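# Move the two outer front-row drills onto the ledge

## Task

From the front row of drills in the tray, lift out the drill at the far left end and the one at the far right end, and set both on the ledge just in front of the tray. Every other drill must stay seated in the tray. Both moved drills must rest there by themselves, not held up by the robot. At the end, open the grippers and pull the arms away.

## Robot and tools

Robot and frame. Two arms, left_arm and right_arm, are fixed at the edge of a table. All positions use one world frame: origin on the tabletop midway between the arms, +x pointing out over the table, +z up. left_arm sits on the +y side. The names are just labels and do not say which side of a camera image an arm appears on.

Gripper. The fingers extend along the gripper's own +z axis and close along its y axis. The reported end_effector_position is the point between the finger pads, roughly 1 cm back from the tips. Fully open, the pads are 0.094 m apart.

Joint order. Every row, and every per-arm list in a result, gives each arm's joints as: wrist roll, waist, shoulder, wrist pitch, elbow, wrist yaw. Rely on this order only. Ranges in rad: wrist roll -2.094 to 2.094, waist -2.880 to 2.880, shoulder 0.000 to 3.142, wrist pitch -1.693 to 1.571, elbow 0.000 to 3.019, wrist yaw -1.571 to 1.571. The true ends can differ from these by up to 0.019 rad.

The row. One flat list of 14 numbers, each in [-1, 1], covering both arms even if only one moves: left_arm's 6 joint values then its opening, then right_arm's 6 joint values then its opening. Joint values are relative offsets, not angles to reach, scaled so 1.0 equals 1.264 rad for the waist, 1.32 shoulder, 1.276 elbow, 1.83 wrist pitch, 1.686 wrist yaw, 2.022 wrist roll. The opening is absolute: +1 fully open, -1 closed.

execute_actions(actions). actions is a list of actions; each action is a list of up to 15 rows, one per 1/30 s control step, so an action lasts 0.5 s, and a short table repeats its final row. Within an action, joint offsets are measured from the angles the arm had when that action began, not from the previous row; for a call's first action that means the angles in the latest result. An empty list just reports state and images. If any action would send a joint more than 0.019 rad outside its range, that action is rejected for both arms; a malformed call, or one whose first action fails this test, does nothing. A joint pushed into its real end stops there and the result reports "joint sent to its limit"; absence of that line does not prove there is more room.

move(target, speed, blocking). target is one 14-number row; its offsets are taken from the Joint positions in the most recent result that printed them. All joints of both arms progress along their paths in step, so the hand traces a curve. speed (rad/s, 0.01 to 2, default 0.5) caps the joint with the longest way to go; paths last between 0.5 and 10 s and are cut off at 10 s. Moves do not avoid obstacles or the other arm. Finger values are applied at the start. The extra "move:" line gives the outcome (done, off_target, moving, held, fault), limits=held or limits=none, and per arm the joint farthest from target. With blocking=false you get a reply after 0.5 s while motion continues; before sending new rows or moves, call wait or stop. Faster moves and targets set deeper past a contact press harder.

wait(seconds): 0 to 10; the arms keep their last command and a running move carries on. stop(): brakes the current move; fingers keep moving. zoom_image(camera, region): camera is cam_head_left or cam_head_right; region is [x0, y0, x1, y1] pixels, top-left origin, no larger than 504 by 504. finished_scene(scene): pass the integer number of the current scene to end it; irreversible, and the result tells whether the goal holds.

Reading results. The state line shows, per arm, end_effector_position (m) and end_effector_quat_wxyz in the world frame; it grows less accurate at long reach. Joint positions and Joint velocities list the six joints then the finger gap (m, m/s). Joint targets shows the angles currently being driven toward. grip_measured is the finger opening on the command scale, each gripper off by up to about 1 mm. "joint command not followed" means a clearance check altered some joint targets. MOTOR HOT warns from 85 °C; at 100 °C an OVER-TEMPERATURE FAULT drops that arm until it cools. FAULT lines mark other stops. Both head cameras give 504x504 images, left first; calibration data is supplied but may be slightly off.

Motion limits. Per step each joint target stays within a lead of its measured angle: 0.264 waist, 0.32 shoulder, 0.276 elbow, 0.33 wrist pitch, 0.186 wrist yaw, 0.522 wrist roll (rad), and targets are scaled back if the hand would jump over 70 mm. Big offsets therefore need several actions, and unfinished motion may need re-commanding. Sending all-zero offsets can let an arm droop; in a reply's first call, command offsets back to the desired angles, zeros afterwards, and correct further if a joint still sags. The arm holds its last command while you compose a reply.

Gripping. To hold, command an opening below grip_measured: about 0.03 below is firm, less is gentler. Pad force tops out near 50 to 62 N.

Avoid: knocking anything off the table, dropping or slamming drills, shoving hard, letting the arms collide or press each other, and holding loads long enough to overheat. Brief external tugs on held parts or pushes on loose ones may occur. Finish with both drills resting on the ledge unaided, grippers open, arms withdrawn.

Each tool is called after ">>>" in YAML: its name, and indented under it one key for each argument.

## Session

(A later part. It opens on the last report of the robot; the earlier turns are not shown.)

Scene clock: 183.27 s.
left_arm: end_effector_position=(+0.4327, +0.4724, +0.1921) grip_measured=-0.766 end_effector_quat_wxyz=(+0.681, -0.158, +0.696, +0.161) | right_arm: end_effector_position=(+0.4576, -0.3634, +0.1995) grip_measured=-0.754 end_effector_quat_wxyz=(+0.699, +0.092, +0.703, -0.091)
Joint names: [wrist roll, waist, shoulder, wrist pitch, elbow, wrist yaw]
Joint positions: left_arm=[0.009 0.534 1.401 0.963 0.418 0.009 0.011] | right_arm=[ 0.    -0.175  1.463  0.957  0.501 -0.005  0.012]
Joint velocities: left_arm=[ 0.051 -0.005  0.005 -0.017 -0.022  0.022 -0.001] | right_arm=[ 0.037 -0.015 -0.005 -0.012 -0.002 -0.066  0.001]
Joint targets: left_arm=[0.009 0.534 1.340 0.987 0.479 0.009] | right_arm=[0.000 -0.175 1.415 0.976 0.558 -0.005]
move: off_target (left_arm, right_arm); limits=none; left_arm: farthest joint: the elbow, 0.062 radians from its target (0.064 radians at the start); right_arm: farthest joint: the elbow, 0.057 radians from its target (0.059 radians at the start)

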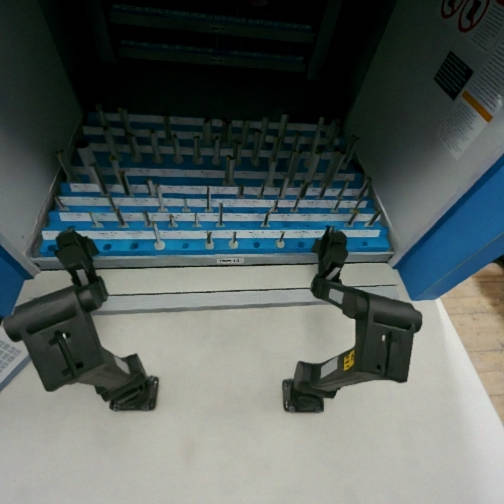

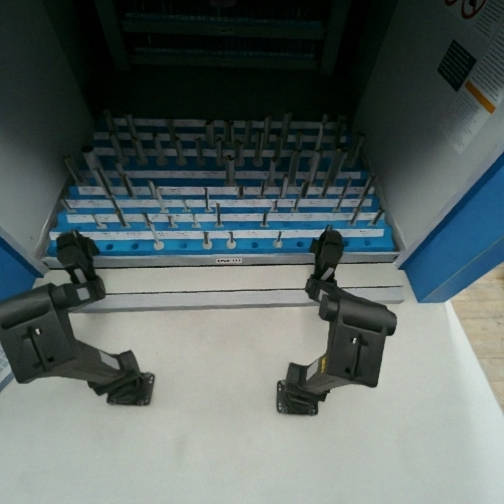

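>>> execute_actions:
  actions:
    - [[0,0,-0.046,0.013,0.052,0,-0.82,0,0,-0.037,0.01,0.048,0,-0.82],[0,0,-0.046,0.013,0.056,0,-0.82,0,0,-0.038,0.01,0.052,0,-0.82],[0,0,-0.048,0.013,0.06,0,-0.82,0,0,-0.04,0.01,0.055,0,-0.82],[0,0,-0.05,0.012,0.063,0,-0.82,0,0,-0.043,0.008,0.058,0,-0.82],[0,0,-0.053,0.011,0.066,0,-0.82,0,0,-0.046,0.006,0.06,0,-0.82],[0,0,-0.056,0.01,0.068,0,-0.82,0,0,-0.049,0.004,0.062,0,-0.82],[0,0,-0.059,0.008,0.069,0,-0.82,0,0,-0.052,0.002,0.063,0,-0.82],[0,0,-0.062,0.006,0.07,0,-0.82,0,0,-0.055,0,0.064,0,-0.82],[0,0,-0.065,0.004,0.071,0,-0.82,0,0,-0.058,-0.002,0.065,0,-0.82],[0,0,-0.068,0.002,0.072,0,-0.82,0,0,-0.061,-0.004,0.066,0,-0.82],[0,0,-0.071,0,0.073,0,-0.82,0,0,-0.064,-0.006,0.067,0,-0.82],[0,0,-0.074,-0.002,0.074,0,-0.82,0,0,-0.067,-0.008,0.068,0,-0.82],[0,0,-0.076,-0.003,0.075,0,-0.82,0,0,-0.07,-0.01,0.069,0,-0.82]]

>>> wait:
  seconds: 0.5

>>> zoom_image:
  camera: "cam_head_left"
  region: [290, 200, 370, 270]

>>> zoom_image:
  camera: "cam_head_right"
  region: [40, 200, 120, 270]

Scene clock: 195.40 s.
left_arm: end_effector_position=(+0.4320, +0.4721, +0.2094) grip_measured=-0.766 end_effector_quat_wxyz=(+0.689, -0.156, +0.688, +0.164) | right_arm: end_effector_position=(+0.4553, -0.3627, +0.2247) grip_measured=-0.755 end_effector_quat_wxyz=(+0.712, +0.090, +0.690, -0.093)
Joint names: [wrist roll, waist, shoulder, wrist pitch, elbow, wrist yaw]
Joint positions: left_arm=[0.009 0.534 1.356 0.935 0.425 0.009 0.011] | right_arm=[ 0.    -0.175  1.404  0.927  0.509 -0.005  0.012]
Joint velocities: left_arm=[-0.051 -0.005 -0.142 -0.012 -0.002 -0.007 -0.   ] | right_arm=[-0.051 -0.005 -0.112 -0.042  0.007 -0.037 -0.   ]
Joint targets: left_arm=[0.009 0.534 1.300 0.958 0.513 0.009] | right_arm=[0.000 -0.175 1.371 0.939 0.589 -0.005]

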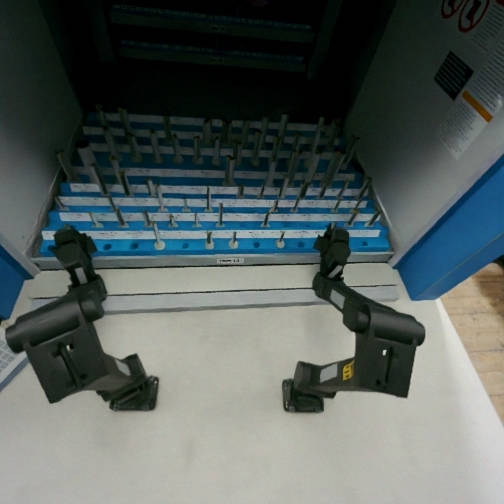

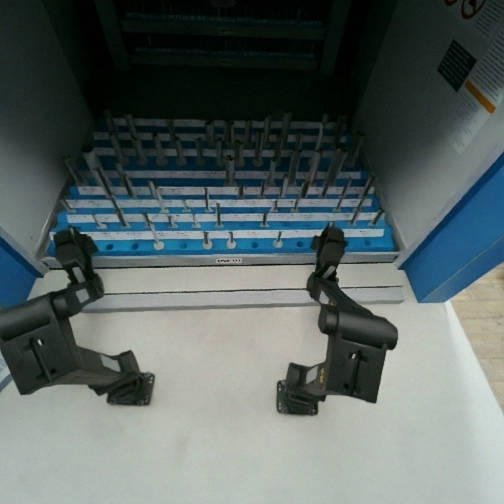

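Scene clock: 195.90 s.
left_arm: end_effector_position=(+0.4301, +0.4712, +0.2206) grip_measured=-0.766 end_effector_quat_wxyz=(+0.698, -0.154, +0.680, +0.166) | right_arm: end_effector_position=(+0.4551, -0.3627, +0.2262) grip_measured=-0.755 end_effector_quat_wxyz=(+0.713, +0.090, +0.689, -0.093)
Joint names: [wrist roll, waist, shoulder, wrist pitch, elbow, wrist yaw]
Joint positions: left_arm=[0.009 0.534 1.332 0.935 0.425 0.009 0.011] | right_arm=[ 0.    -0.175  1.401  0.926  0.509 -0.005  0.012]
Joint velocities: left_arm=[ 0.022 -0.015 -0.015 -0.022 -0.002 -0.037 -0.   ] | right_arm=[-0.037 -0.005 -0.015 -0.022  0.002 -0.066 -0.   ]
Joint targets: left_arm=[0.009 0.534 1.301 0.958 0.513 0.009] | right_arm=[0.000 -0.175 1.371 0.939 0.589 -0.005]
wait: 0.50 s; at rest by 0.37 s

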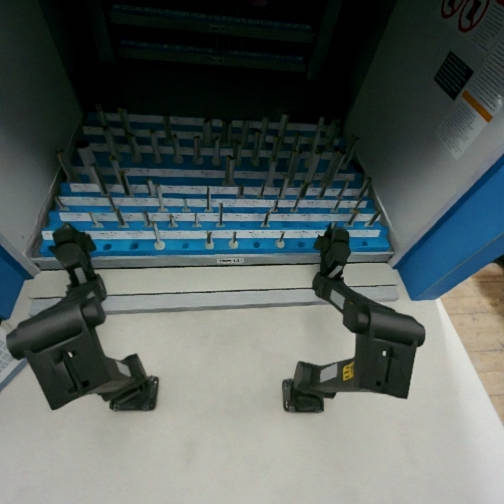

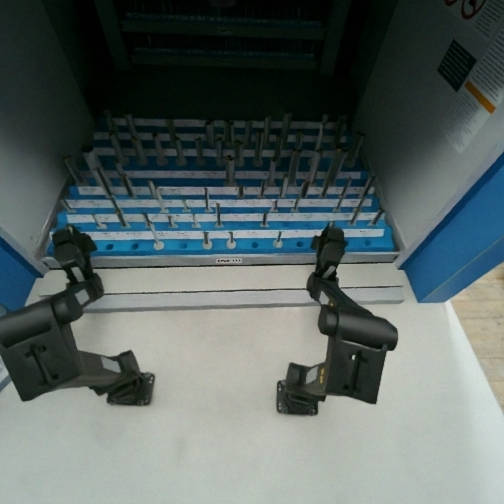

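Region (290, 200, 370, 270) of cam_head_left's 504x504 image, scaled by 6.300, with more detail than that image has; it fills the top 441 rows of this view, and the rest is white.

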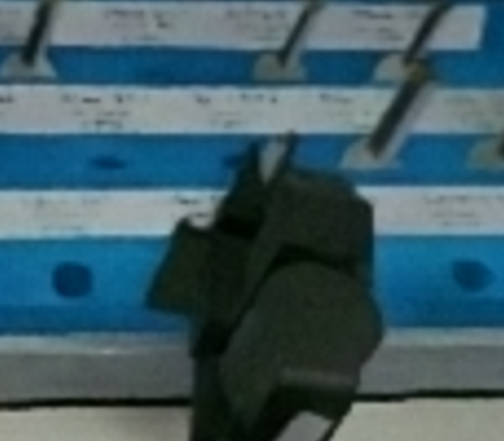

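Region (40, 200, 120, 270) of cam_head_right's 504x504 image, scaled by 6.300, with more detail than that image has; it fills the top 441 rows of this view, and the rest is white.

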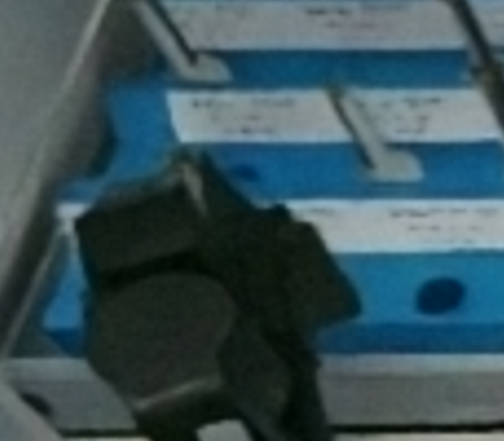

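>>> move:
  target: [0,0,-0.13,-0.085,0.06,0,-0.82,0,0,-0.12,-0.08,0.06,0,-0.82]
  speed: 0.15

Scene clock: 203.60 s.
left_arm: end_effector_position=(+0.4257, +0.4690, +0.2152) grip_measured=-0.766 end_effector_quat_wxyz=(+0.663, -0.162, +0.714, +0.157) | right_arm: end_effector_position=(+0.4417, -0.3591, +0.2483) grip_measured=-0.758 end_effector_quat_wxyz=(+0.702, +0.091, +0.700, -0.091)
Joint names: [wrist roll, waist, shoulder, wrist pitch, elbow, wrist yaw]
Joint positions: left_arm=[0.009 0.534 1.252 0.743 0.436 0.009 0.011] | right_arm=[ 0.    -0.175  1.271  0.768  0.506 -0.005  0.011]
Joint velocities: left_arm=[-0.051 -0.005  0.005 -0.007 -0.012 -0.037  0.   ] | right_arm=[-0.051  0.005  0.005  0.002 -0.022 -0.007  0.001]
Joint targets: left_arm=[0.009 0.534 1.161 0.780 0.501 0.009] | right_arm=[0.000 -0.175 1.242 0.779 0.585 -0.005]
move: off_target (left_arm, right_arm); limits=none; left_arm: farthest joint: the shoulder, 0.091 radians from its target (0.172 radians at the start); right_arm: farthest joint: the elbow, 0.079 radians from its target (0.077 radians at the start)

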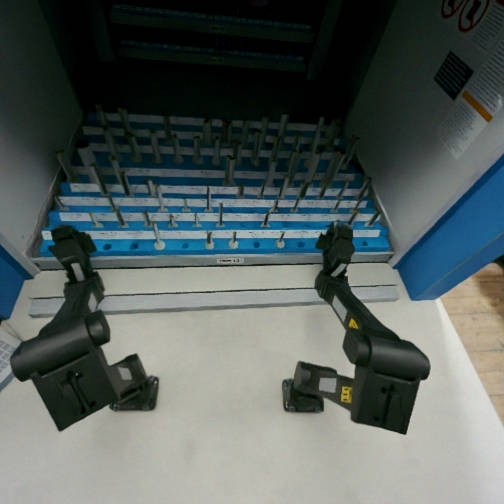

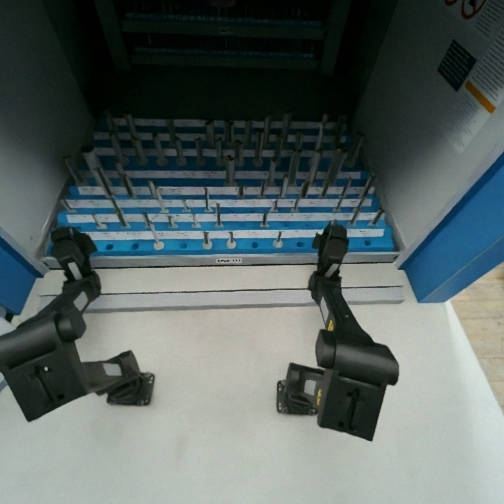

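>>> execute_actions:
  actions:
    - [[0,0,-0.06,0.02,0.052,0,-0.82,0,0,-0.022,0.006,0.062,0,-0.82],[0,0,-0.05,0.02,0.055,0,-0.82,0,0,-0.022,0.006,0.062,0,-0.82],[0,0,-0.04,0.02,0.058,0,-0.82,0,0,-0.022,0.006,0.062,0,-0.82],[0,0,-0.03,0.02,0.061,0,-0.82,0,0,-0.022,0.006,0.062,0,-0.82],[0,0,-0.022,0.022,0.064,0,-0.82,0,0,-0.022,0.006,0.062,0,-0.82],[0,0,-0.022,0.024,0.068,0,-0.82,0,0,-0.022,0.006,0.062,0,-0.82],[0,0,-0.022,0.026,0.072,0,-0.82,0,0,-0.022,0.006,0.062,0,-0.82],[0,0,-0.022,0.029,0.076,0,-0.82,0,0,-0.022,0.006,0.062,0,-0.82],[0,0,-0.022,0.032,0.08,0,-0.82,0,0,-0.022,0.006,0.062,0,-0.82],[0,0,-0.022,0.035,0.083,0,-0.82,0,0,-0.022,0.006,0.062,0,-0.82],[0,0,-0.022,0.038,0.086,0,-0.82,0,0,-0.022,0.006,0.062,0,-0.82],[0,0,-0.022,0.041,0.089,0,-0.82,0,0,-0.022,0.006,0.062,0,-0.82],[0,0,-0.022,0.044,0.092,0,-0.82,0,0,-0.022,0.006,0.062,0,-0.82],[0,0,-0.022,0.047,0.095,0,-0.82,0,0,-0.022,0.006,0.062,0,-0.82],[0,0,-0.022,0.05,0.098,0,-0.82,0,0,-0.022,0.006,0.062,0,-0.82]]

>>> wait:
  seconds: 0.5

Scene clock: 217.00 s.
left_arm: end_effector_position=(+0.4274, +0.4698, +0.2156) grip_measured=-0.766 end_effector_quat_wxyz=(+0.663, -0.162, +0.714, +0.157) | right_arm: end_effector_position=(+0.4417, -0.3591, +0.2483) grip_measured=-0.758 end_effector_quat_wxyz=(+0.702, +0.091, +0.700, -0.091)
Joint names: [wrist roll, waist, shoulder, wrist pitch, elbow, wrist yaw]
Joint positions: left_arm=[0.009 0.534 1.257 0.745 0.44  0.009 0.011] | right_arm=[ 0.    -0.175  1.271  0.768  0.506 -0.005  0.011]
Joint velocities: left_arm=[ 0.022 -0.005  0.015  0.037 -0.022 -0.037  0.001] | right_arm=[ 0.051 -0.005 -0.005 -0.007 -0.002  0.022 -0.   ]
Joint targets: left_arm=[0.009 0.534 1.229 0.819 0.539 0.009] | right_arm=[0.000 -0.175 1.242 0.779 0.585 -0.005]

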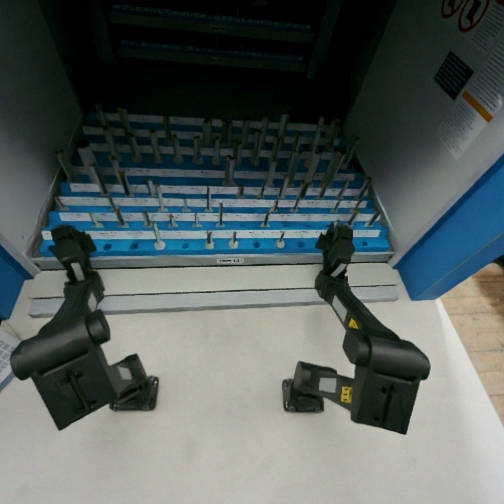

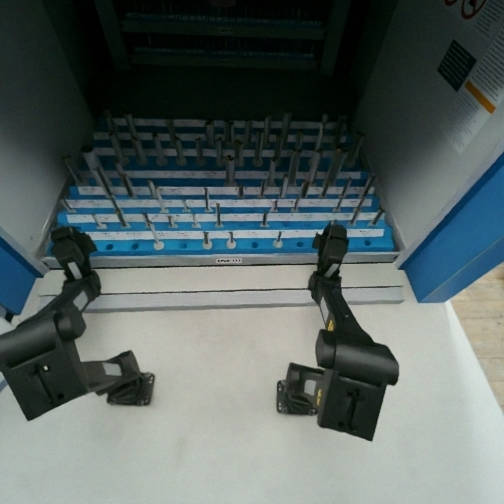

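Scene clock: 217.50 s.
left_arm: end_effector_position=(+0.4275, +0.4699, +0.2155) grip_measured=-0.766 end_effector_quat_wxyz=(+0.663, -0.162, +0.713, +0.157) | right_arm: end_effector_position=(+0.4417, -0.3591, +0.2483) grip_measured=-0.758 end_effector_quat_wxyz=(+0.702, +0.091, +0.700, -0.091)
Joint names: [wrist roll, waist, shoulder, wrist pitch, elbow, wrist yaw]
Joint positions: left_arm=[0.009 0.534 1.259 0.748 0.44  0.009 0.011] | right_arm=[ 0.    -0.175  1.271  0.768  0.506 -0.005  0.011]
Joint velocities: left_arm=[-0.081 -0.015  0.005  0.002 -0.002  0.037  0.001] | right_arm=[ 0.081  0.005 -0.005  0.017  0.002 -0.022 -0.001]
Joint targets: left_arm=[0.009 0.534 1.229 0.819 0.539 0.009] | right_arm=[0.000 -0.175 1.242 0.779 0.585 -0.005]
wait: 0.50 s; at rest by 0.20 s

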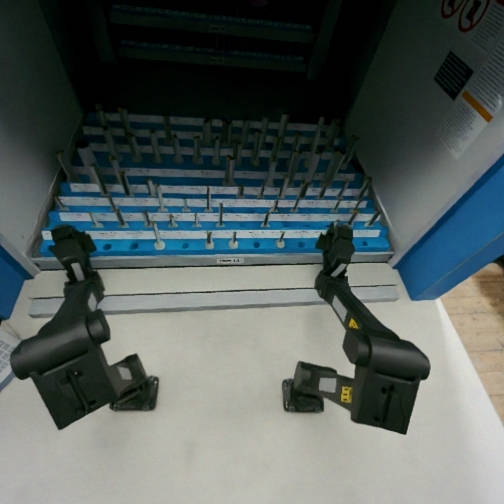

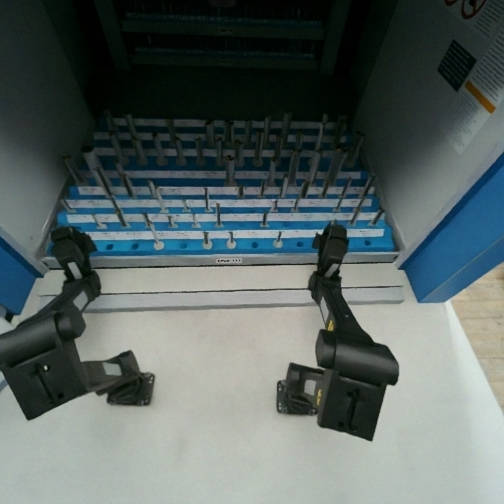

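>>> execute_actions:
  actions:
    - [[0,0,-0.018,0.04,0.076,0,-0.82,0,0,-0.022,0.006,0.062,0,-0.82],[0,0,-0.012,0.042,0.076,0,-0.82,0,0,-0.022,0.006,0.062,0,-0.82],[0,0,-0.006,0.045,0.076,0,-0.82,0,0,-0.022,0.006,0.062,0,-0.82],[0,0,0,0.048,0.076,0,-0.82,0,0,-0.022,0.006,0.062,0,-0.82],[0,0,0.005,0.052,0.076,0,-0.82,0,0,-0.022,0.006,0.062,0,-0.82],[0,0,0.01,0.056,0.076,0,-0.82,0,0,-0.022,0.006,0.062,0,-0.82],[0,0,0.015,0.06,0.076,0,-0.82,0,0,-0.022,0.006,0.062,0,-0.82],[0,0,0.02,0.065,0.076,0,-0.82,0,0,-0.022,0.006,0.062,0,-0.82],[0,0,0.024,0.07,0.076,0,-0.82,0,0,-0.022,0.006,0.062,0,-0.82],[0,0,0.028,0.075,0.076,0,-0.82,0,0,-0.022,0.006,0.062,0,-0.82],[0,0,0.032,0.08,0.076,0,-0.82,0,0,-0.022,0.006,0.062,0,-0.82],[0,0,0.035,0.085,0.076,0,-0.82,0,0,-0.022,0.006,0.062,0,-0.82],[0,0,0.038,0.09,0.076,0,-0.82,0,0,-0.022,0.006,0.062,0,-0.82]]

>>> wait:
  seconds: 0.5

>>> zoom_image:
  camera: "cam_head_right"
  region: [40, 200, 120, 270]

Scene clock: 231.20 s.
left_arm: end_effector_position=(+0.4334, +0.4728, +0.2124) grip_measured=-0.767 end_effector_quat_wxyz=(+0.678, -0.159, +0.700, +0.161) | right_arm: end_effector_position=(+0.4417, -0.3591, +0.2483) grip_measured=-0.758 end_effector_quat_wxyz=(+0.702, +0.091, +0.700, -0.091)
Joint names: [wrist roll, waist, shoulder, wrist pitch, elbow, wrist yaw]
Joint positions: left_arm=[0.009 0.534 1.321 0.851 0.441 0.009 0.011] | right_arm=[ 0.    -0.175  1.271  0.768  0.506 -0.005  0.011]
Joint velocities: left_arm=[-0.11   0.005  0.083  0.085  0.017 -0.051  0.   ] | right_arm=[-0.051 -0.015 -0.015  0.007  0.007 -0.037 -0.   ]
Joint targets: left_arm=[0.009 0.534 1.309 0.913 0.537 0.009] | right_arm=[0.000 -0.175 1.242 0.779 0.585 -0.005]

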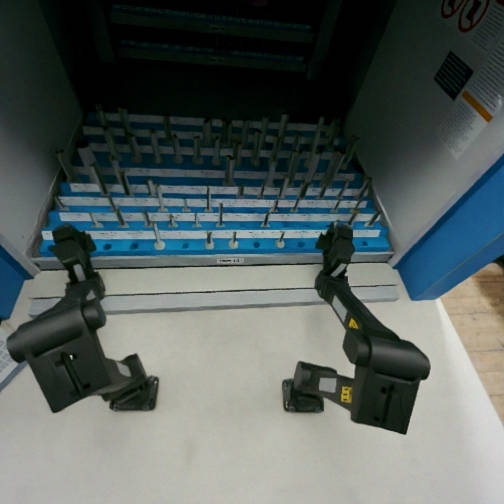

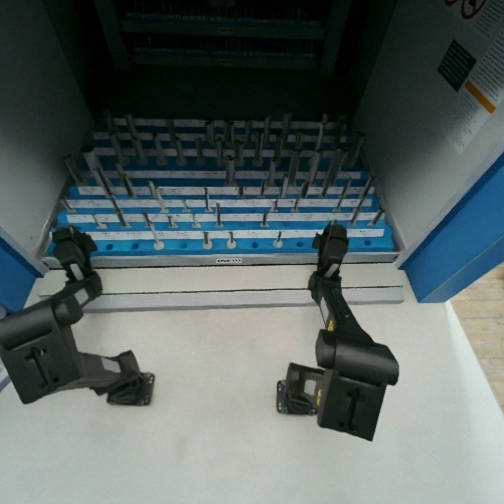

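Scene clock: 231.70 s.
left_arm: end_effector_position=(+0.4337, +0.4730, +0.2114) grip_measured=-0.767 end_effector_quat_wxyz=(+0.678, -0.159, +0.700, +0.161) | right_arm: end_effector_position=(+0.4417, -0.3591, +0.2483) grip_measured=-0.758 end_effector_quat_wxyz=(+0.702, +0.091, +0.700, -0.091)
Joint names: [wrist roll, waist, shoulder, wrist pitch, elbow, wrist yaw]
Joint positions: left_arm=[0.009 0.534 1.325 0.854 0.441 0.009 0.011] | right_arm=[ 0.    -0.175  1.271  0.768  0.506 -0.005  0.011]
Joint velocities: left_arm=[-0.051 -0.015 -0.005 -0.007 -0.002 -0.007 -0.001] | right_arm=[-0.051  0.005 -0.015  0.002  0.017 -0.066  0.   ]
Joint targets: left_arm=[0.009 0.534 1.309 0.913 0.537 0.009] | right_arm=[0.000 -0.175 1.242 0.779 0.585 -0.005]
wait: 0.50 s; at rest by 0.20 s

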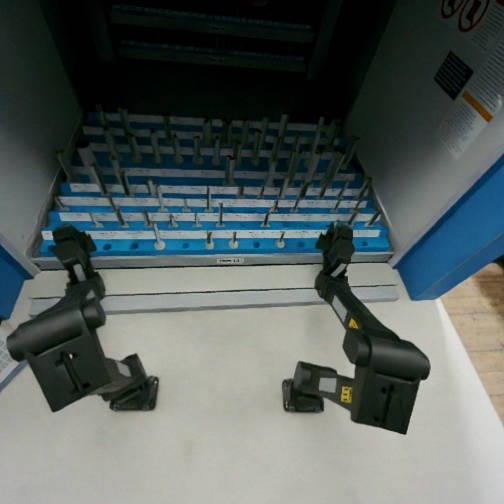

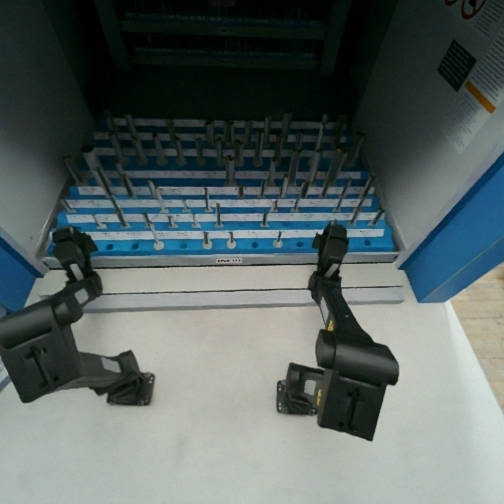

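Region (40, 200, 120, 270) of cam_head_right's 504x504 image, scaled by 6.300, with more detail than that image has; it fills the top 441 rows of this view, and the rest is white.

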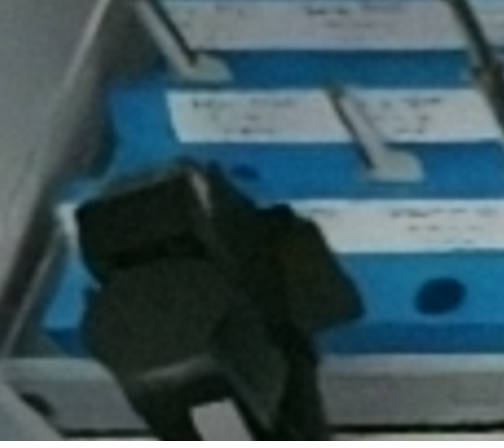

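>>> execute_actions:
  actions:
    - [[0,0,-0.012,0.034,0.068,0,-0.82,0,0,-0.022,0.006,0.062,0,-0.82],[0,0,-0.013,0.037,0.06,0,-0.82,0,0,-0.022,0.006,0.062,0,-0.82],[0,0,-0.014,0.04,0.054,0,-0.82,0,0,-0.022,0.006,0.062,0,-0.82],[0,0,-0.015,0.043,0.054,0,-0.82,0,0,-0.022,0.006,0.062,0,-0.82],[0,0,-0.016,0.046,0.054,0,-0.82,0,0,-0.022,0.006,0.062,0,-0.82],[0,0,-0.018,0.049,0.054,0,-0.82,0,0,-0.022,0.006,0.062,0,-0.82],[0,0,-0.02,0.052,0.054,0,-0.82,0,0,-0.022,0.006,0.062,0,-0.82],[0,0,-0.023,0.055,0.054,0,-0.82,0,0,-0.022,0.006,0.062,0,-0.82],[0,0,-0.026,0.057,0.054,0,-0.82,0,0,-0.022,0.006,0.062,0,-0.82],[0,0,-0.03,0.059,0.054,0,-0.82,0,0,-0.022,0.006,0.062,0,-0.82],[0,0,-0.034,0.06,0.054,0,-0.82,0,0,-0.022,0.006,0.062,0,-0.82],[0,0,-0.038,0.06,0.054,0,-0.82,0,0,-0.022,0.006,0.062,0,-0.82],[0,0,-0.042,0.06,0.054,0,-0.82,0,0,-0.022,0.006,0.062,0,-0.82],[0,0,-0.046,0.06,0.054,0,-0.82,0,0,-0.022,0.006,0.062,0,-0.82],[0,0,-0.05,0.06,0.054,0,-0.82,0,0,-0.022,0.006,0.062,0,-0.82]]

>>> wait:
  seconds: 0.6

Scene clock: 244.00 s.
left_arm: end_effector_position=(+0.4329, +0.4725, +0.2273) grip_measured=-0.768 end_effector_quat_wxyz=(+0.696, -0.155, +0.681, +0.165) | right_arm: end_effector_position=(+0.4417, -0.3591, +0.2483) grip_measured=-0.758 end_effector_quat_wxyz=(+0.702, +0.091, +0.700, -0.091)
Joint names: [wrist roll, waist, shoulder, wrist pitch, elbow, wrist yaw]
Joint positions: left_arm=[0.009 0.534 1.314 0.898 0.441 0.009 0.011] | right_arm=[ 0.    -0.175  1.271  0.768  0.506 -0.005  0.011]
Joint velocities: left_arm=[-0.037 -0.005 -0.151 -0.002  0.007 -0.007 -0.001] | right_arm=[ 0.007 -0.005 -0.005 -0.017  0.012  0.037 -0.002]
Joint targets: left_arm=[0.009 0.534 1.259 0.964 0.510 0.009] | right_arm=[0.000 -0.175 1.242 0.779 0.585 -0.005]

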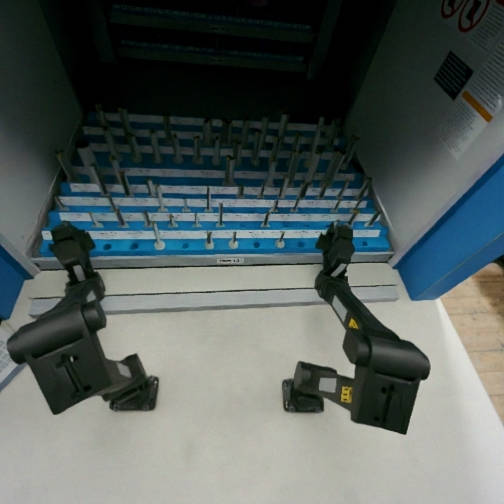

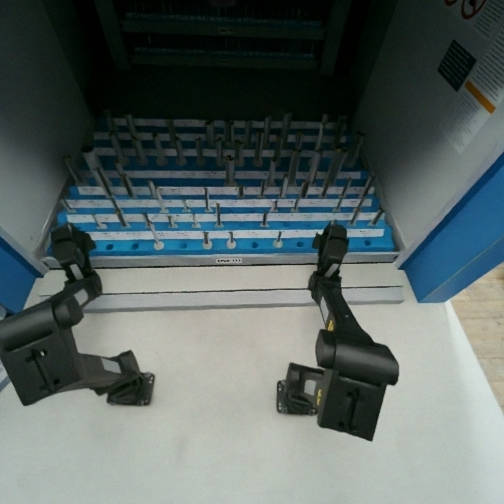

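Scene clock: 244.60 s.
left_arm: end_effector_position=(+0.4303, +0.4712, +0.2439) grip_measured=-0.768 end_effector_quat_wxyz=(+0.712, -0.151, +0.665, +0.169) | right_arm: end_effector_position=(+0.4417, -0.3591, +0.2483) grip_measured=-0.758 end_effector_quat_wxyz=(+0.702, +0.091, +0.700, -0.091)
Joint names: [wrist roll, waist, shoulder, wrist pitch, elbow, wrist yaw]
Joint positions: left_arm=[0.009 0.534 1.288 0.917 0.441 0.009 0.011] | right_arm=[ 0.    -0.175  1.271  0.768  0.506 -0.005  0.011]
Joint velocities: left_arm=[-0.066 -0.005 -0.005 -0.007 -0.002 -0.022 -0.   ] | right_arm=[ 0.051 -0.005  0.005 -0.012  0.002 -0.037  0.   ]
Joint targets: left_arm=[0.009 0.534 1.259 0.964 0.510 0.009] | right_arm=[0.000 -0.175 1.242 0.779 0.585 -0.005]
wait: 0.60 s; at rest by 0.37 s

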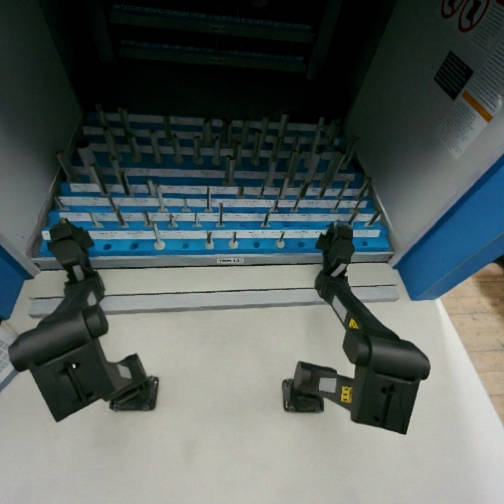

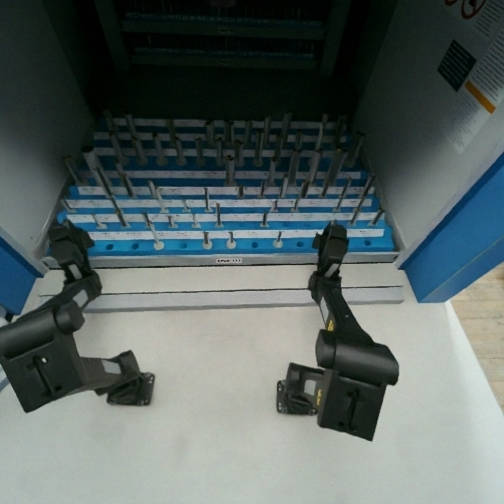

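>>> execute_actions:
  actions:
    - [[0,0,-0.026,0.02,0.054,0,-0.82,0,0,-0.026,0.006,0.062,0,-0.82],[0,0,-0.031,0.015,0.054,0,-0.82,0,0,-0.031,0.006,0.062,0,-0.82],[0,0,-0.037,0.01,0.054,0,-0.82,0,0,-0.037,0.006,0.062,0,-0.82],[0,0,-0.044,0.006,0.054,0,-0.82,0,0,-0.044,0.006,0.062,0,-0.82],[0,0,-0.051,0.006,0.054,0,-0.82,0,0,-0.051,0.006,0.062,0,-0.82],[0,0,-0.058,0.006,0.054,0,-0.82,0,0,-0.058,0.006,0.062,0,-0.82],[0,0,-0.065,0.006,0.054,0,-0.82,0,0,-0.065,0.006,0.062,0,-0.82],[0,0,-0.072,0.006,0.054,0,-0.82,0,0,-0.072,0.006,0.062,0,-0.82],[0,0,-0.079,0.006,0.054,0,-0.82,0,0,-0.079,0.006,0.062,0,-0.82],[0,0,-0.085,0.006,0.054,0,-0.82,0,0,-0.085,0.006,0.062,0,-0.82],[0,0,-0.09,0.006,0.054,0,-0.82,0,0,-0.09,0.006,0.062,0,-0.82]]

>>> wait:
  seconds: 0.3

Scene clock: 269.93 s.
left_arm: end_effector_position=(+0.4186, +0.4654, +0.2872) grip_measured=-0.768 end_effector_quat_wxyz=(+0.742, -0.143, +0.631, +0.177) | right_arm: end_effector_position=(+0.4283, -0.3555, +0.2943) grip_measured=-0.758 end_effector_quat_wxyz=(+0.735, +0.086, +0.666, -0.096)
Joint names: [wrist roll, waist, shoulder, wrist pitch, elbow, wrist yaw]
Joint positions: left_arm=[0.009 0.534 1.19  0.914 0.441 0.009 0.011] | right_arm=[ 0.    -0.175  1.172  0.763  0.507 -0.005  0.011]
Joint velocities: left_arm=[ 0.022 -0.005 -0.083 -0.007  0.002 -0.051  0.001] | right_arm=[-0.007 -0.005 -0.063  0.007  0.007 -0.022 -0.001]
Joint targets: left_arm=[0.009 0.534 1.169 0.929 0.510 0.009] | right_arm=[0.000 -0.175 1.153 0.779 0.585 -0.005]

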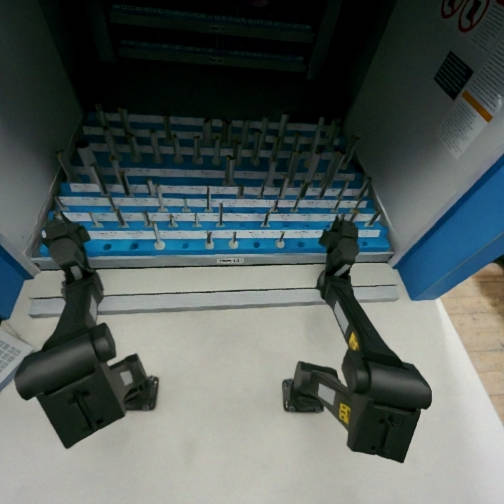

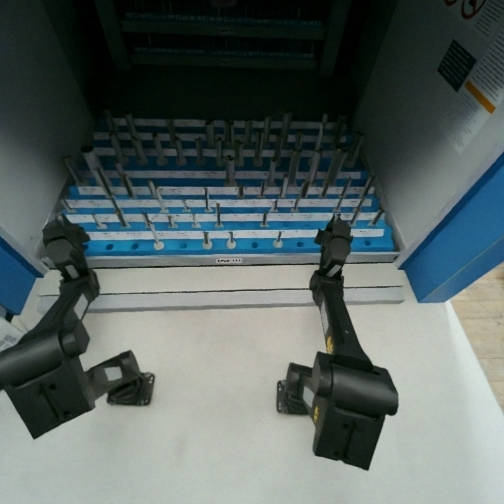

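Scene clock: 270.23 s.
left_arm: end_effector_position=(+0.4184, +0.4653, +0.2877) grip_measured=-0.768 end_effector_quat_wxyz=(+0.742, -0.143, +0.630, +0.177) | right_arm: end_effector_position=(+0.4283, -0.3554, +0.2948) grip_measured=-0.758 end_effector_quat_wxyz=(+0.735, +0.086, +0.666, -0.096)
Joint names: [wrist roll, waist, shoulder, wrist pitch, elbow, wrist yaw]
Joint positions: left_arm=[0.009 0.534 1.189 0.914 0.441 0.009 0.011] | right_arm=[ 0.    -0.175  1.171  0.763  0.507 -0.005  0.011]
Joint velocities: left_arm=[-0.051 -0.005 -0.005 -0.012  0.002  0.007  0.   ] | right_arm=[ 0.051 -0.015  0.005 -0.032 -0.007 -0.022  0.001]
Joint targets: left_arm=[0.009 0.534 1.169 0.929 0.510 0.009] | right_arm=[0.000 -0.175 1.153 0.779 0.586 -0.005]
wait: 0.30 s; at rest by 0.17 s

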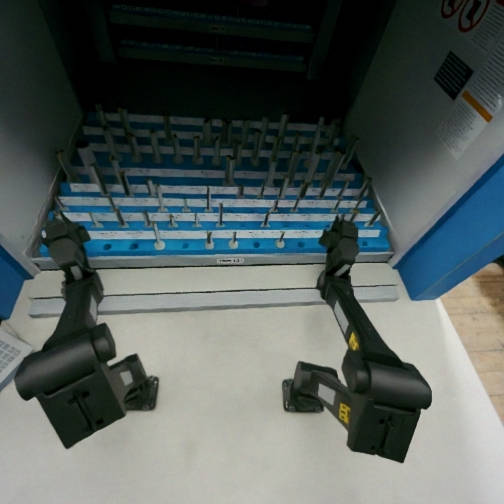

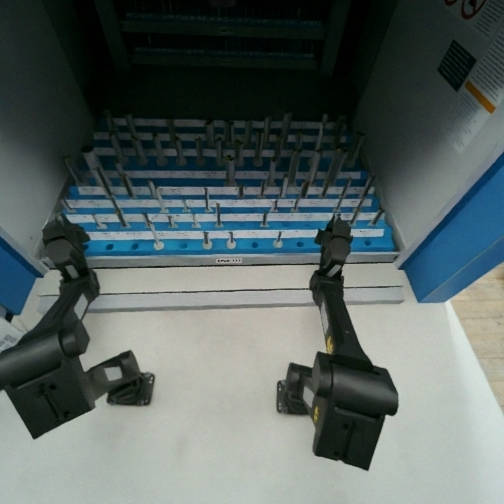

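>>> move:
  target: [0,0.112,-0.19,-0.151,-0.061,0,-0.82,0,-0.19,-0.045,-0.02,-0.034,0,-0.82]
  speed: 0.3

Scene clock: 280.07 s.
left_arm: end_effector_position=(+0.3480, +0.4926, +0.2628) grip_measured=-0.768 end_effector_quat_wxyz=(+0.680, -0.201, +0.673, +0.210) | right_arm: end_effector_position=(+0.3710, -0.4528, +0.2645) grip_measured=-0.758 end_effector_quat_wxyz=(+0.693, +0.171, +0.678, -0.175)
Joint names: [wrist roll, waist, shoulder, wrist pitch, elbow, wrist yaw]
Joint positions: left_arm=[0.009 0.668 0.963 0.627 0.348 0.009 0.011] | right_arm=[ 0.    -0.411  1.141  0.714  0.448 -0.005  0.011]
Joint velocities: left_arm=[ 0.022  0.005 -0.024 -0.007  0.007  0.007  0.   ] | right_arm=[-0.037  0.005 -0.024 -0.046 -0.012 -0.037  0.001]
Joint targets: left_arm=[0.009 0.675 0.938 0.638 0.363 0.009] | right_arm=[0.000 -0.415 1.112 0.726 0.464 -0.005]
move: off_target (left_arm, right_arm); limits=none; left_arm: farthest joint: the shoulder, 0.024 radians from its target (0.251 radians at the start); right_arm: farthest joint: the shoulder, 0.029 radians from its target (0.059 radians at the start)

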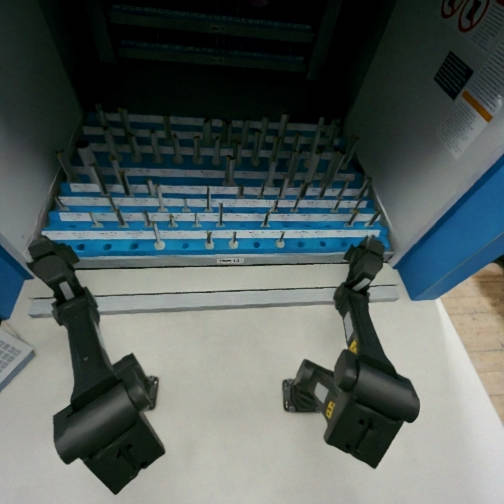

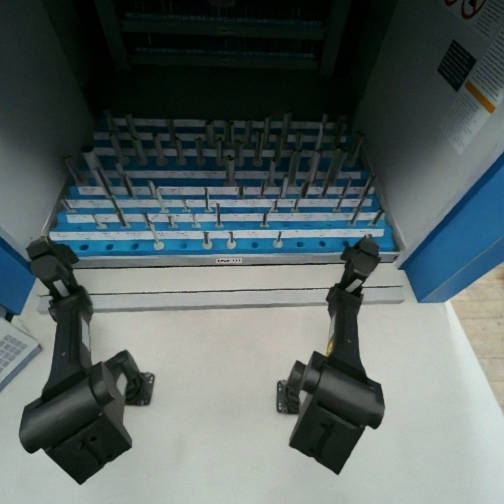

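>>> move:
  target: [0,0,0.24,0.262,-0.084,0,-0.82,0,0,0.204,0.226,-0.069,0,-0.82]
  speed: 0.3

>>> zoom_image:
  camera: "cam_head_left"
  region: [310, 220, 410, 320]

>>> zoom_image:
  camera: "cam_head_right"
  region: [20, 220, 120, 320]

Scene clock: 291.03 s.
left_arm: end_effector_position=(+0.3450, +0.4905, +0.1778) grip_measured=-0.768 end_effector_quat_wxyz=(+0.673, -0.203, +0.680, +0.208) | right_arm: end_effector_position=(+0.3668, -0.4505, +0.1821) grip_measured=-0.758 end_effector_quat_wxyz=(+0.689, +0.172, +0.682, -0.174)
Joint names: [wrist roll, waist, shoulder, wrist pitch, elbow, wrist yaw]
Joint positions: left_arm=[0.009 0.668 1.295 1.057 0.231 0.009 0.011] | right_arm=[ 0.    -0.411  1.42   1.083  0.348 -0.005  0.011]
Joint velocities: left_arm=[ 0.022 -0.005 -0.015 -0.007 -0.007  0.066  0.   ] | right_arm=[-0.022  0.005 -0.005 -0.007 -0.017  0.051 -0.   ]
Joint targets: left_arm=[0.009 0.668 1.280 1.106 0.241 0.009] | right_arm=[0.000 -0.411 1.410 1.128 0.360 -0.005]
move: off_target (left_arm, right_arm); limits=none; left_arm: farthest joint: the wrist pitch, 0.049 radians from its target (0.479 radians at the start); right_arm: farthest joint: the wrist pitch, 0.045 radians from its target (0.413 radians at the start)

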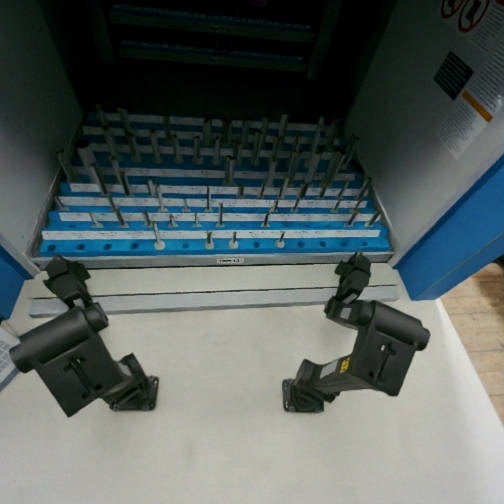

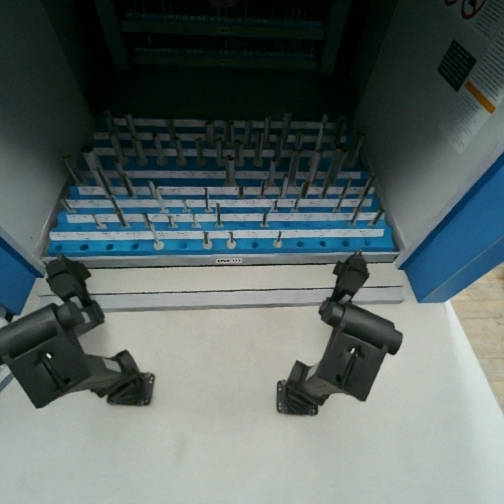

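Region (310, 220, 410, 320) of cam_head_left's 504x504 image, scaled by 5.040, with more detail than that image has.

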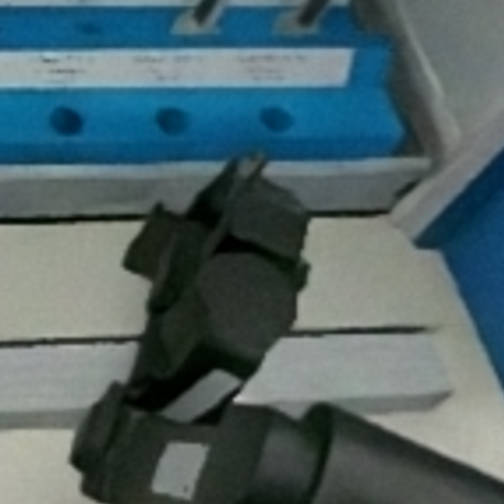

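Region (20, 220, 120, 320) of cam_head_right's 504x504 image, scaled by 5.040, with more detail than that image has.

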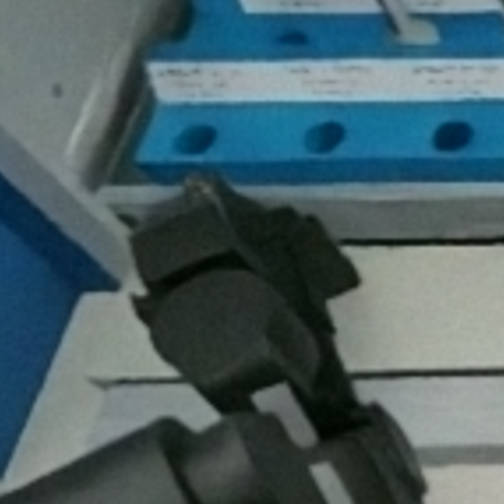

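>>> move:
  target: [0,0,0.078,0.102,-0.003,0,-0.82,0,0,0.063,0.08,0.002,0,-0.82]
  speed: 0.15

Scene clock: 303.57 s.
left_arm: end_effector_position=(+0.3459, +0.4912, +0.1620) grip_measured=-0.768 end_effector_quat_wxyz=(+0.677, -0.202, +0.676, +0.209) | right_arm: end_effector_position=(+0.3665, -0.4504, +0.1623) grip_measured=-0.758 end_effector_quat_wxyz=(+0.689, +0.172, +0.682, -0.174)
Joint names: [wrist roll, waist, shoulder, wrist pitch, elbow, wrist yaw]
Joint positions: left_arm=[0.009 0.668 1.41  1.194 0.221 0.009 0.011] | right_arm=[ 0.    -0.411  1.511  1.184  0.337 -0.005  0.011]
Joint velocities: left_arm=[ 0.066 -0.005 -0.015  0.002 -0.007  0.081  0.001] | right_arm=[-0.037  0.005 -0.005 -0.007 -0.007  0.007  0.   ]
Joint targets: left_arm=[0.009 0.668 1.398 1.244 0.227 0.009] | right_arm=[0.000 -0.411 1.504 1.229 0.351 -0.005]
move: off_target (left_arm, right_arm); limits=none; left_arm: farthest joint: the wrist pitch, 0.049 radians from its target (0.187 radians at the start); right_arm: farthest joint: the wrist pitch, 0.045 radians from its target (0.147 radians at the start)

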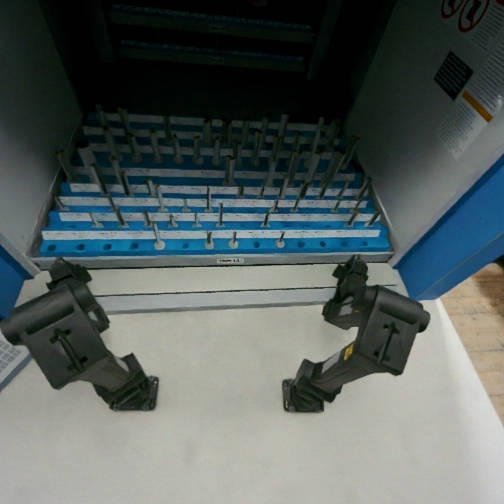

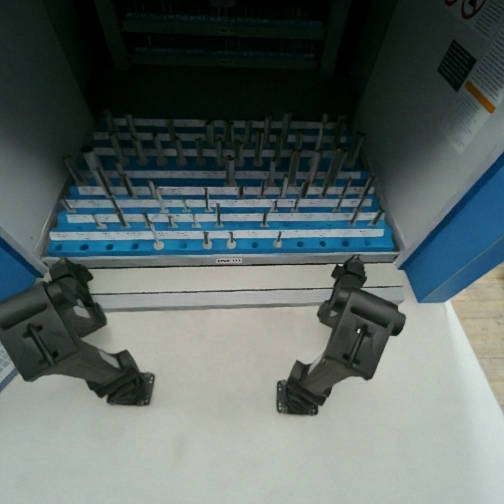

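>>> move:
  target: [0,0,0.065,0.082,0,0,-0.82,0,0,0.052,0.068,0.007,0,-0.82]
  speed: 0.12

Scene clock: 308.23 s.
left_arm: end_effector_position=(+0.3457, +0.4910, +0.1455) grip_measured=-0.768 end_effector_quat_wxyz=(+0.676, -0.202, +0.677, +0.209) | right_arm: end_effector_position=(+0.3651, -0.4496, +0.1450) grip_measured=-0.758 end_effector_quat_wxyz=(+0.687, +0.173, +0.684, -0.173)
Joint names: [wrist roll, waist, shoulder, wrist pitch, elbow, wrist yaw]
Joint positions: left_arm=[0.009 0.668 1.508 1.295 0.215 0.009 0.011] | right_arm=[ 0.    -0.411  1.587  1.263  0.327 -0.005  0.011]
Joint velocities: left_arm=[-0.051 -0.005  0.005  0.012  0.027 -0.007  0.001] | right_arm=[-0.066 -0.015 -0.015 -0.007 -0.002 -0.007  0.001]
Joint targets: left_arm=[0.009 0.668 1.496 1.345 0.222 0.009] | right_arm=[0.000 -0.411 1.580 1.308 0.345 -0.005]
move: off_target (left_arm, right_arm); limits=none; left_arm: farthest joint: the wrist pitch, 0.049 radians from its target (0.150 radians at the start); right_arm: farthest joint: the wrist pitch, 0.045 radians from its target (0.124 radians at the start)

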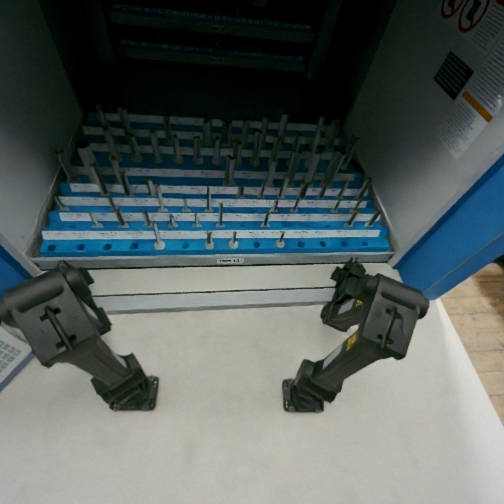

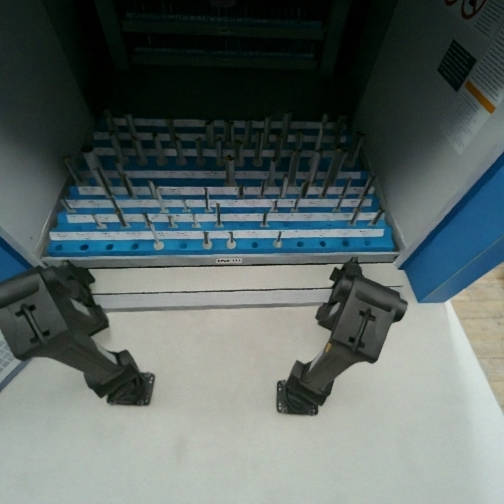

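>>> move:
  target: [0,0,0.06,0.08,0.015,0,-0.82,0,0,0.048,0.07,0.02,0,-0.82]
  speed: 0.12

Scene clock: 311.77 s.
left_arm: end_effector_position=(+0.3456, +0.4909, +0.1351) grip_measured=-0.768 end_effector_quat_wxyz=(+0.680, -0.201, +0.673, +0.210) | right_arm: end_effector_position=(+0.3639, -0.4489, +0.1331) grip_measured=-0.758 end_effector_quat_wxyz=(+0.689, +0.172, +0.682, -0.174)
Joint names: [wrist roll, waist, shoulder, wrist pitch, elbow, wrist yaw]
Joint positions: left_arm=[0.009 0.668 1.596 1.396 0.212 0.009 0.011] | right_arm=[ 0.    -0.411  1.658  1.346  0.322 -0.005  0.011]
Joint velocities: left_arm=[ 0.051 -0.015  0.005  0.022 -0.007 -0.066 -0.   ] | right_arm=[ 0.022 -0.015  0.015  0.002 -0.007  0.007  0.001]
Joint targets: left_arm=[0.009 0.668 1.587 1.441 0.233 0.009] | right_arm=[0.000 -0.411 1.651 1.391 0.353 -0.005]
move: off_target (left_arm, right_arm); limits=none; left_arm: farthest joint: the wrist pitch, 0.046 radians from its target (0.146 radians at the start); right_arm: farthest joint: the wrist pitch, 0.045 radians from its target (0.128 radians at the start)

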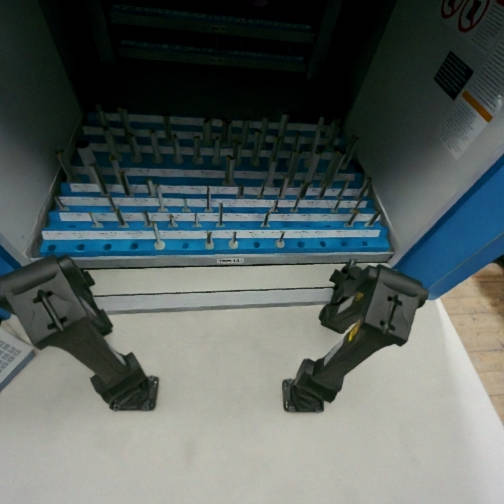

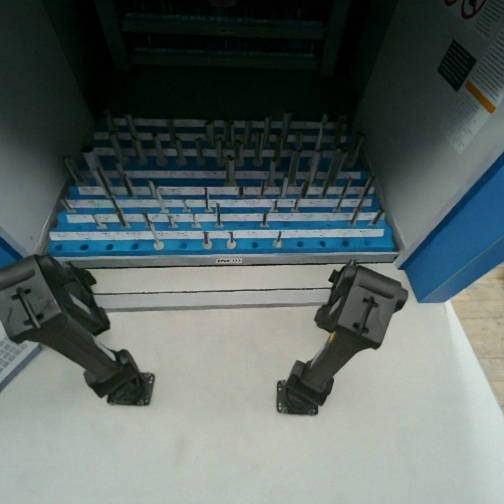

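>>> execute_actions:
  actions:
    - [[0,0,-0.004,0.022,0.016,0,-0.82,0,0,-0.003,0.024,0.024,0,-0.82],[0,0,-0.002,0.022,0.016,0,-0.82,0,0,-0.001,0.024,0.024,0,-0.82],[0,0,0,0.022,0.016,0,-0.82,0,0,0.001,0.024,0.024,0,-0.82],[0,0,0.002,0.022,0.016,0,-0.82,0,0,0.003,0.024,0.024,0,-0.82],[0,0,0.004,0.022,0.016,0,-0.82,0,0,0.005,0.024,0.024,0,-0.82],[0,0,0.006,0.022,0.016,0,-0.82,0,0,0.007,0.024,0.024,0,-0.82],[0,0,0.008,0.022,0.016,0,-0.82,0,0,0.009,0.024,0.024,0,-0.82],[0,0,0.01,0.022,0.016,0,-0.82,0,0,0.011,0.024,0.024,0,-0.82]]

Scene clock: 322.17 s.
left_arm: end_effector_position=(+0.3456, +0.4909, +0.1349) grip_measured=-0.768 end_effector_quat_wxyz=(+0.681, -0.201, +0.672, +0.211) | right_arm: end_effector_position=(+0.3639, -0.4489, +0.1327) grip_measured=-0.758 end_effector_quat_wxyz=(+0.691, +0.172, +0.680, -0.174)
Joint names: [wrist roll, waist, shoulder, wrist pitch, elbow, wrist yaw]
Joint positions: left_arm=[0.009 0.668 1.604 1.408 0.212 0.009 0.011] | right_arm=[ 0.    -0.411  1.667  1.361  0.322 -0.005  0.011]
Joint velocities: left_arm=[-0.007  0.005 -0.005 -0.012  0.022  0.051 -0.001] | right_arm=[-0.051 -0.005  0.024  0.017  0.007 -0.051  0.   ]
Joint targets: left_arm=[0.009 0.668 1.609 1.436 0.233 0.009] | right_arm=[0.000 -0.411 1.672 1.390 0.353 -0.005]

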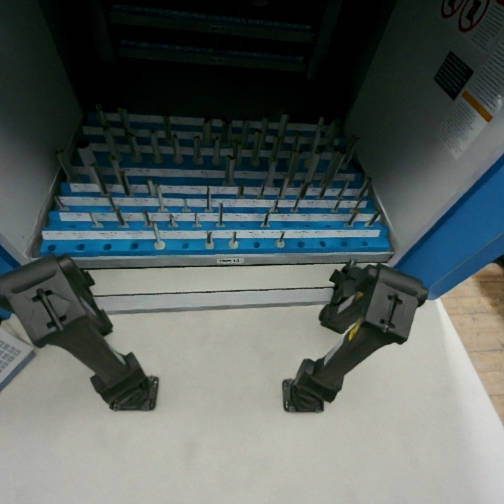

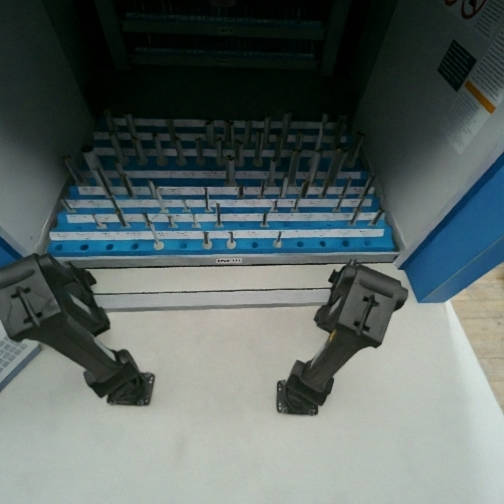

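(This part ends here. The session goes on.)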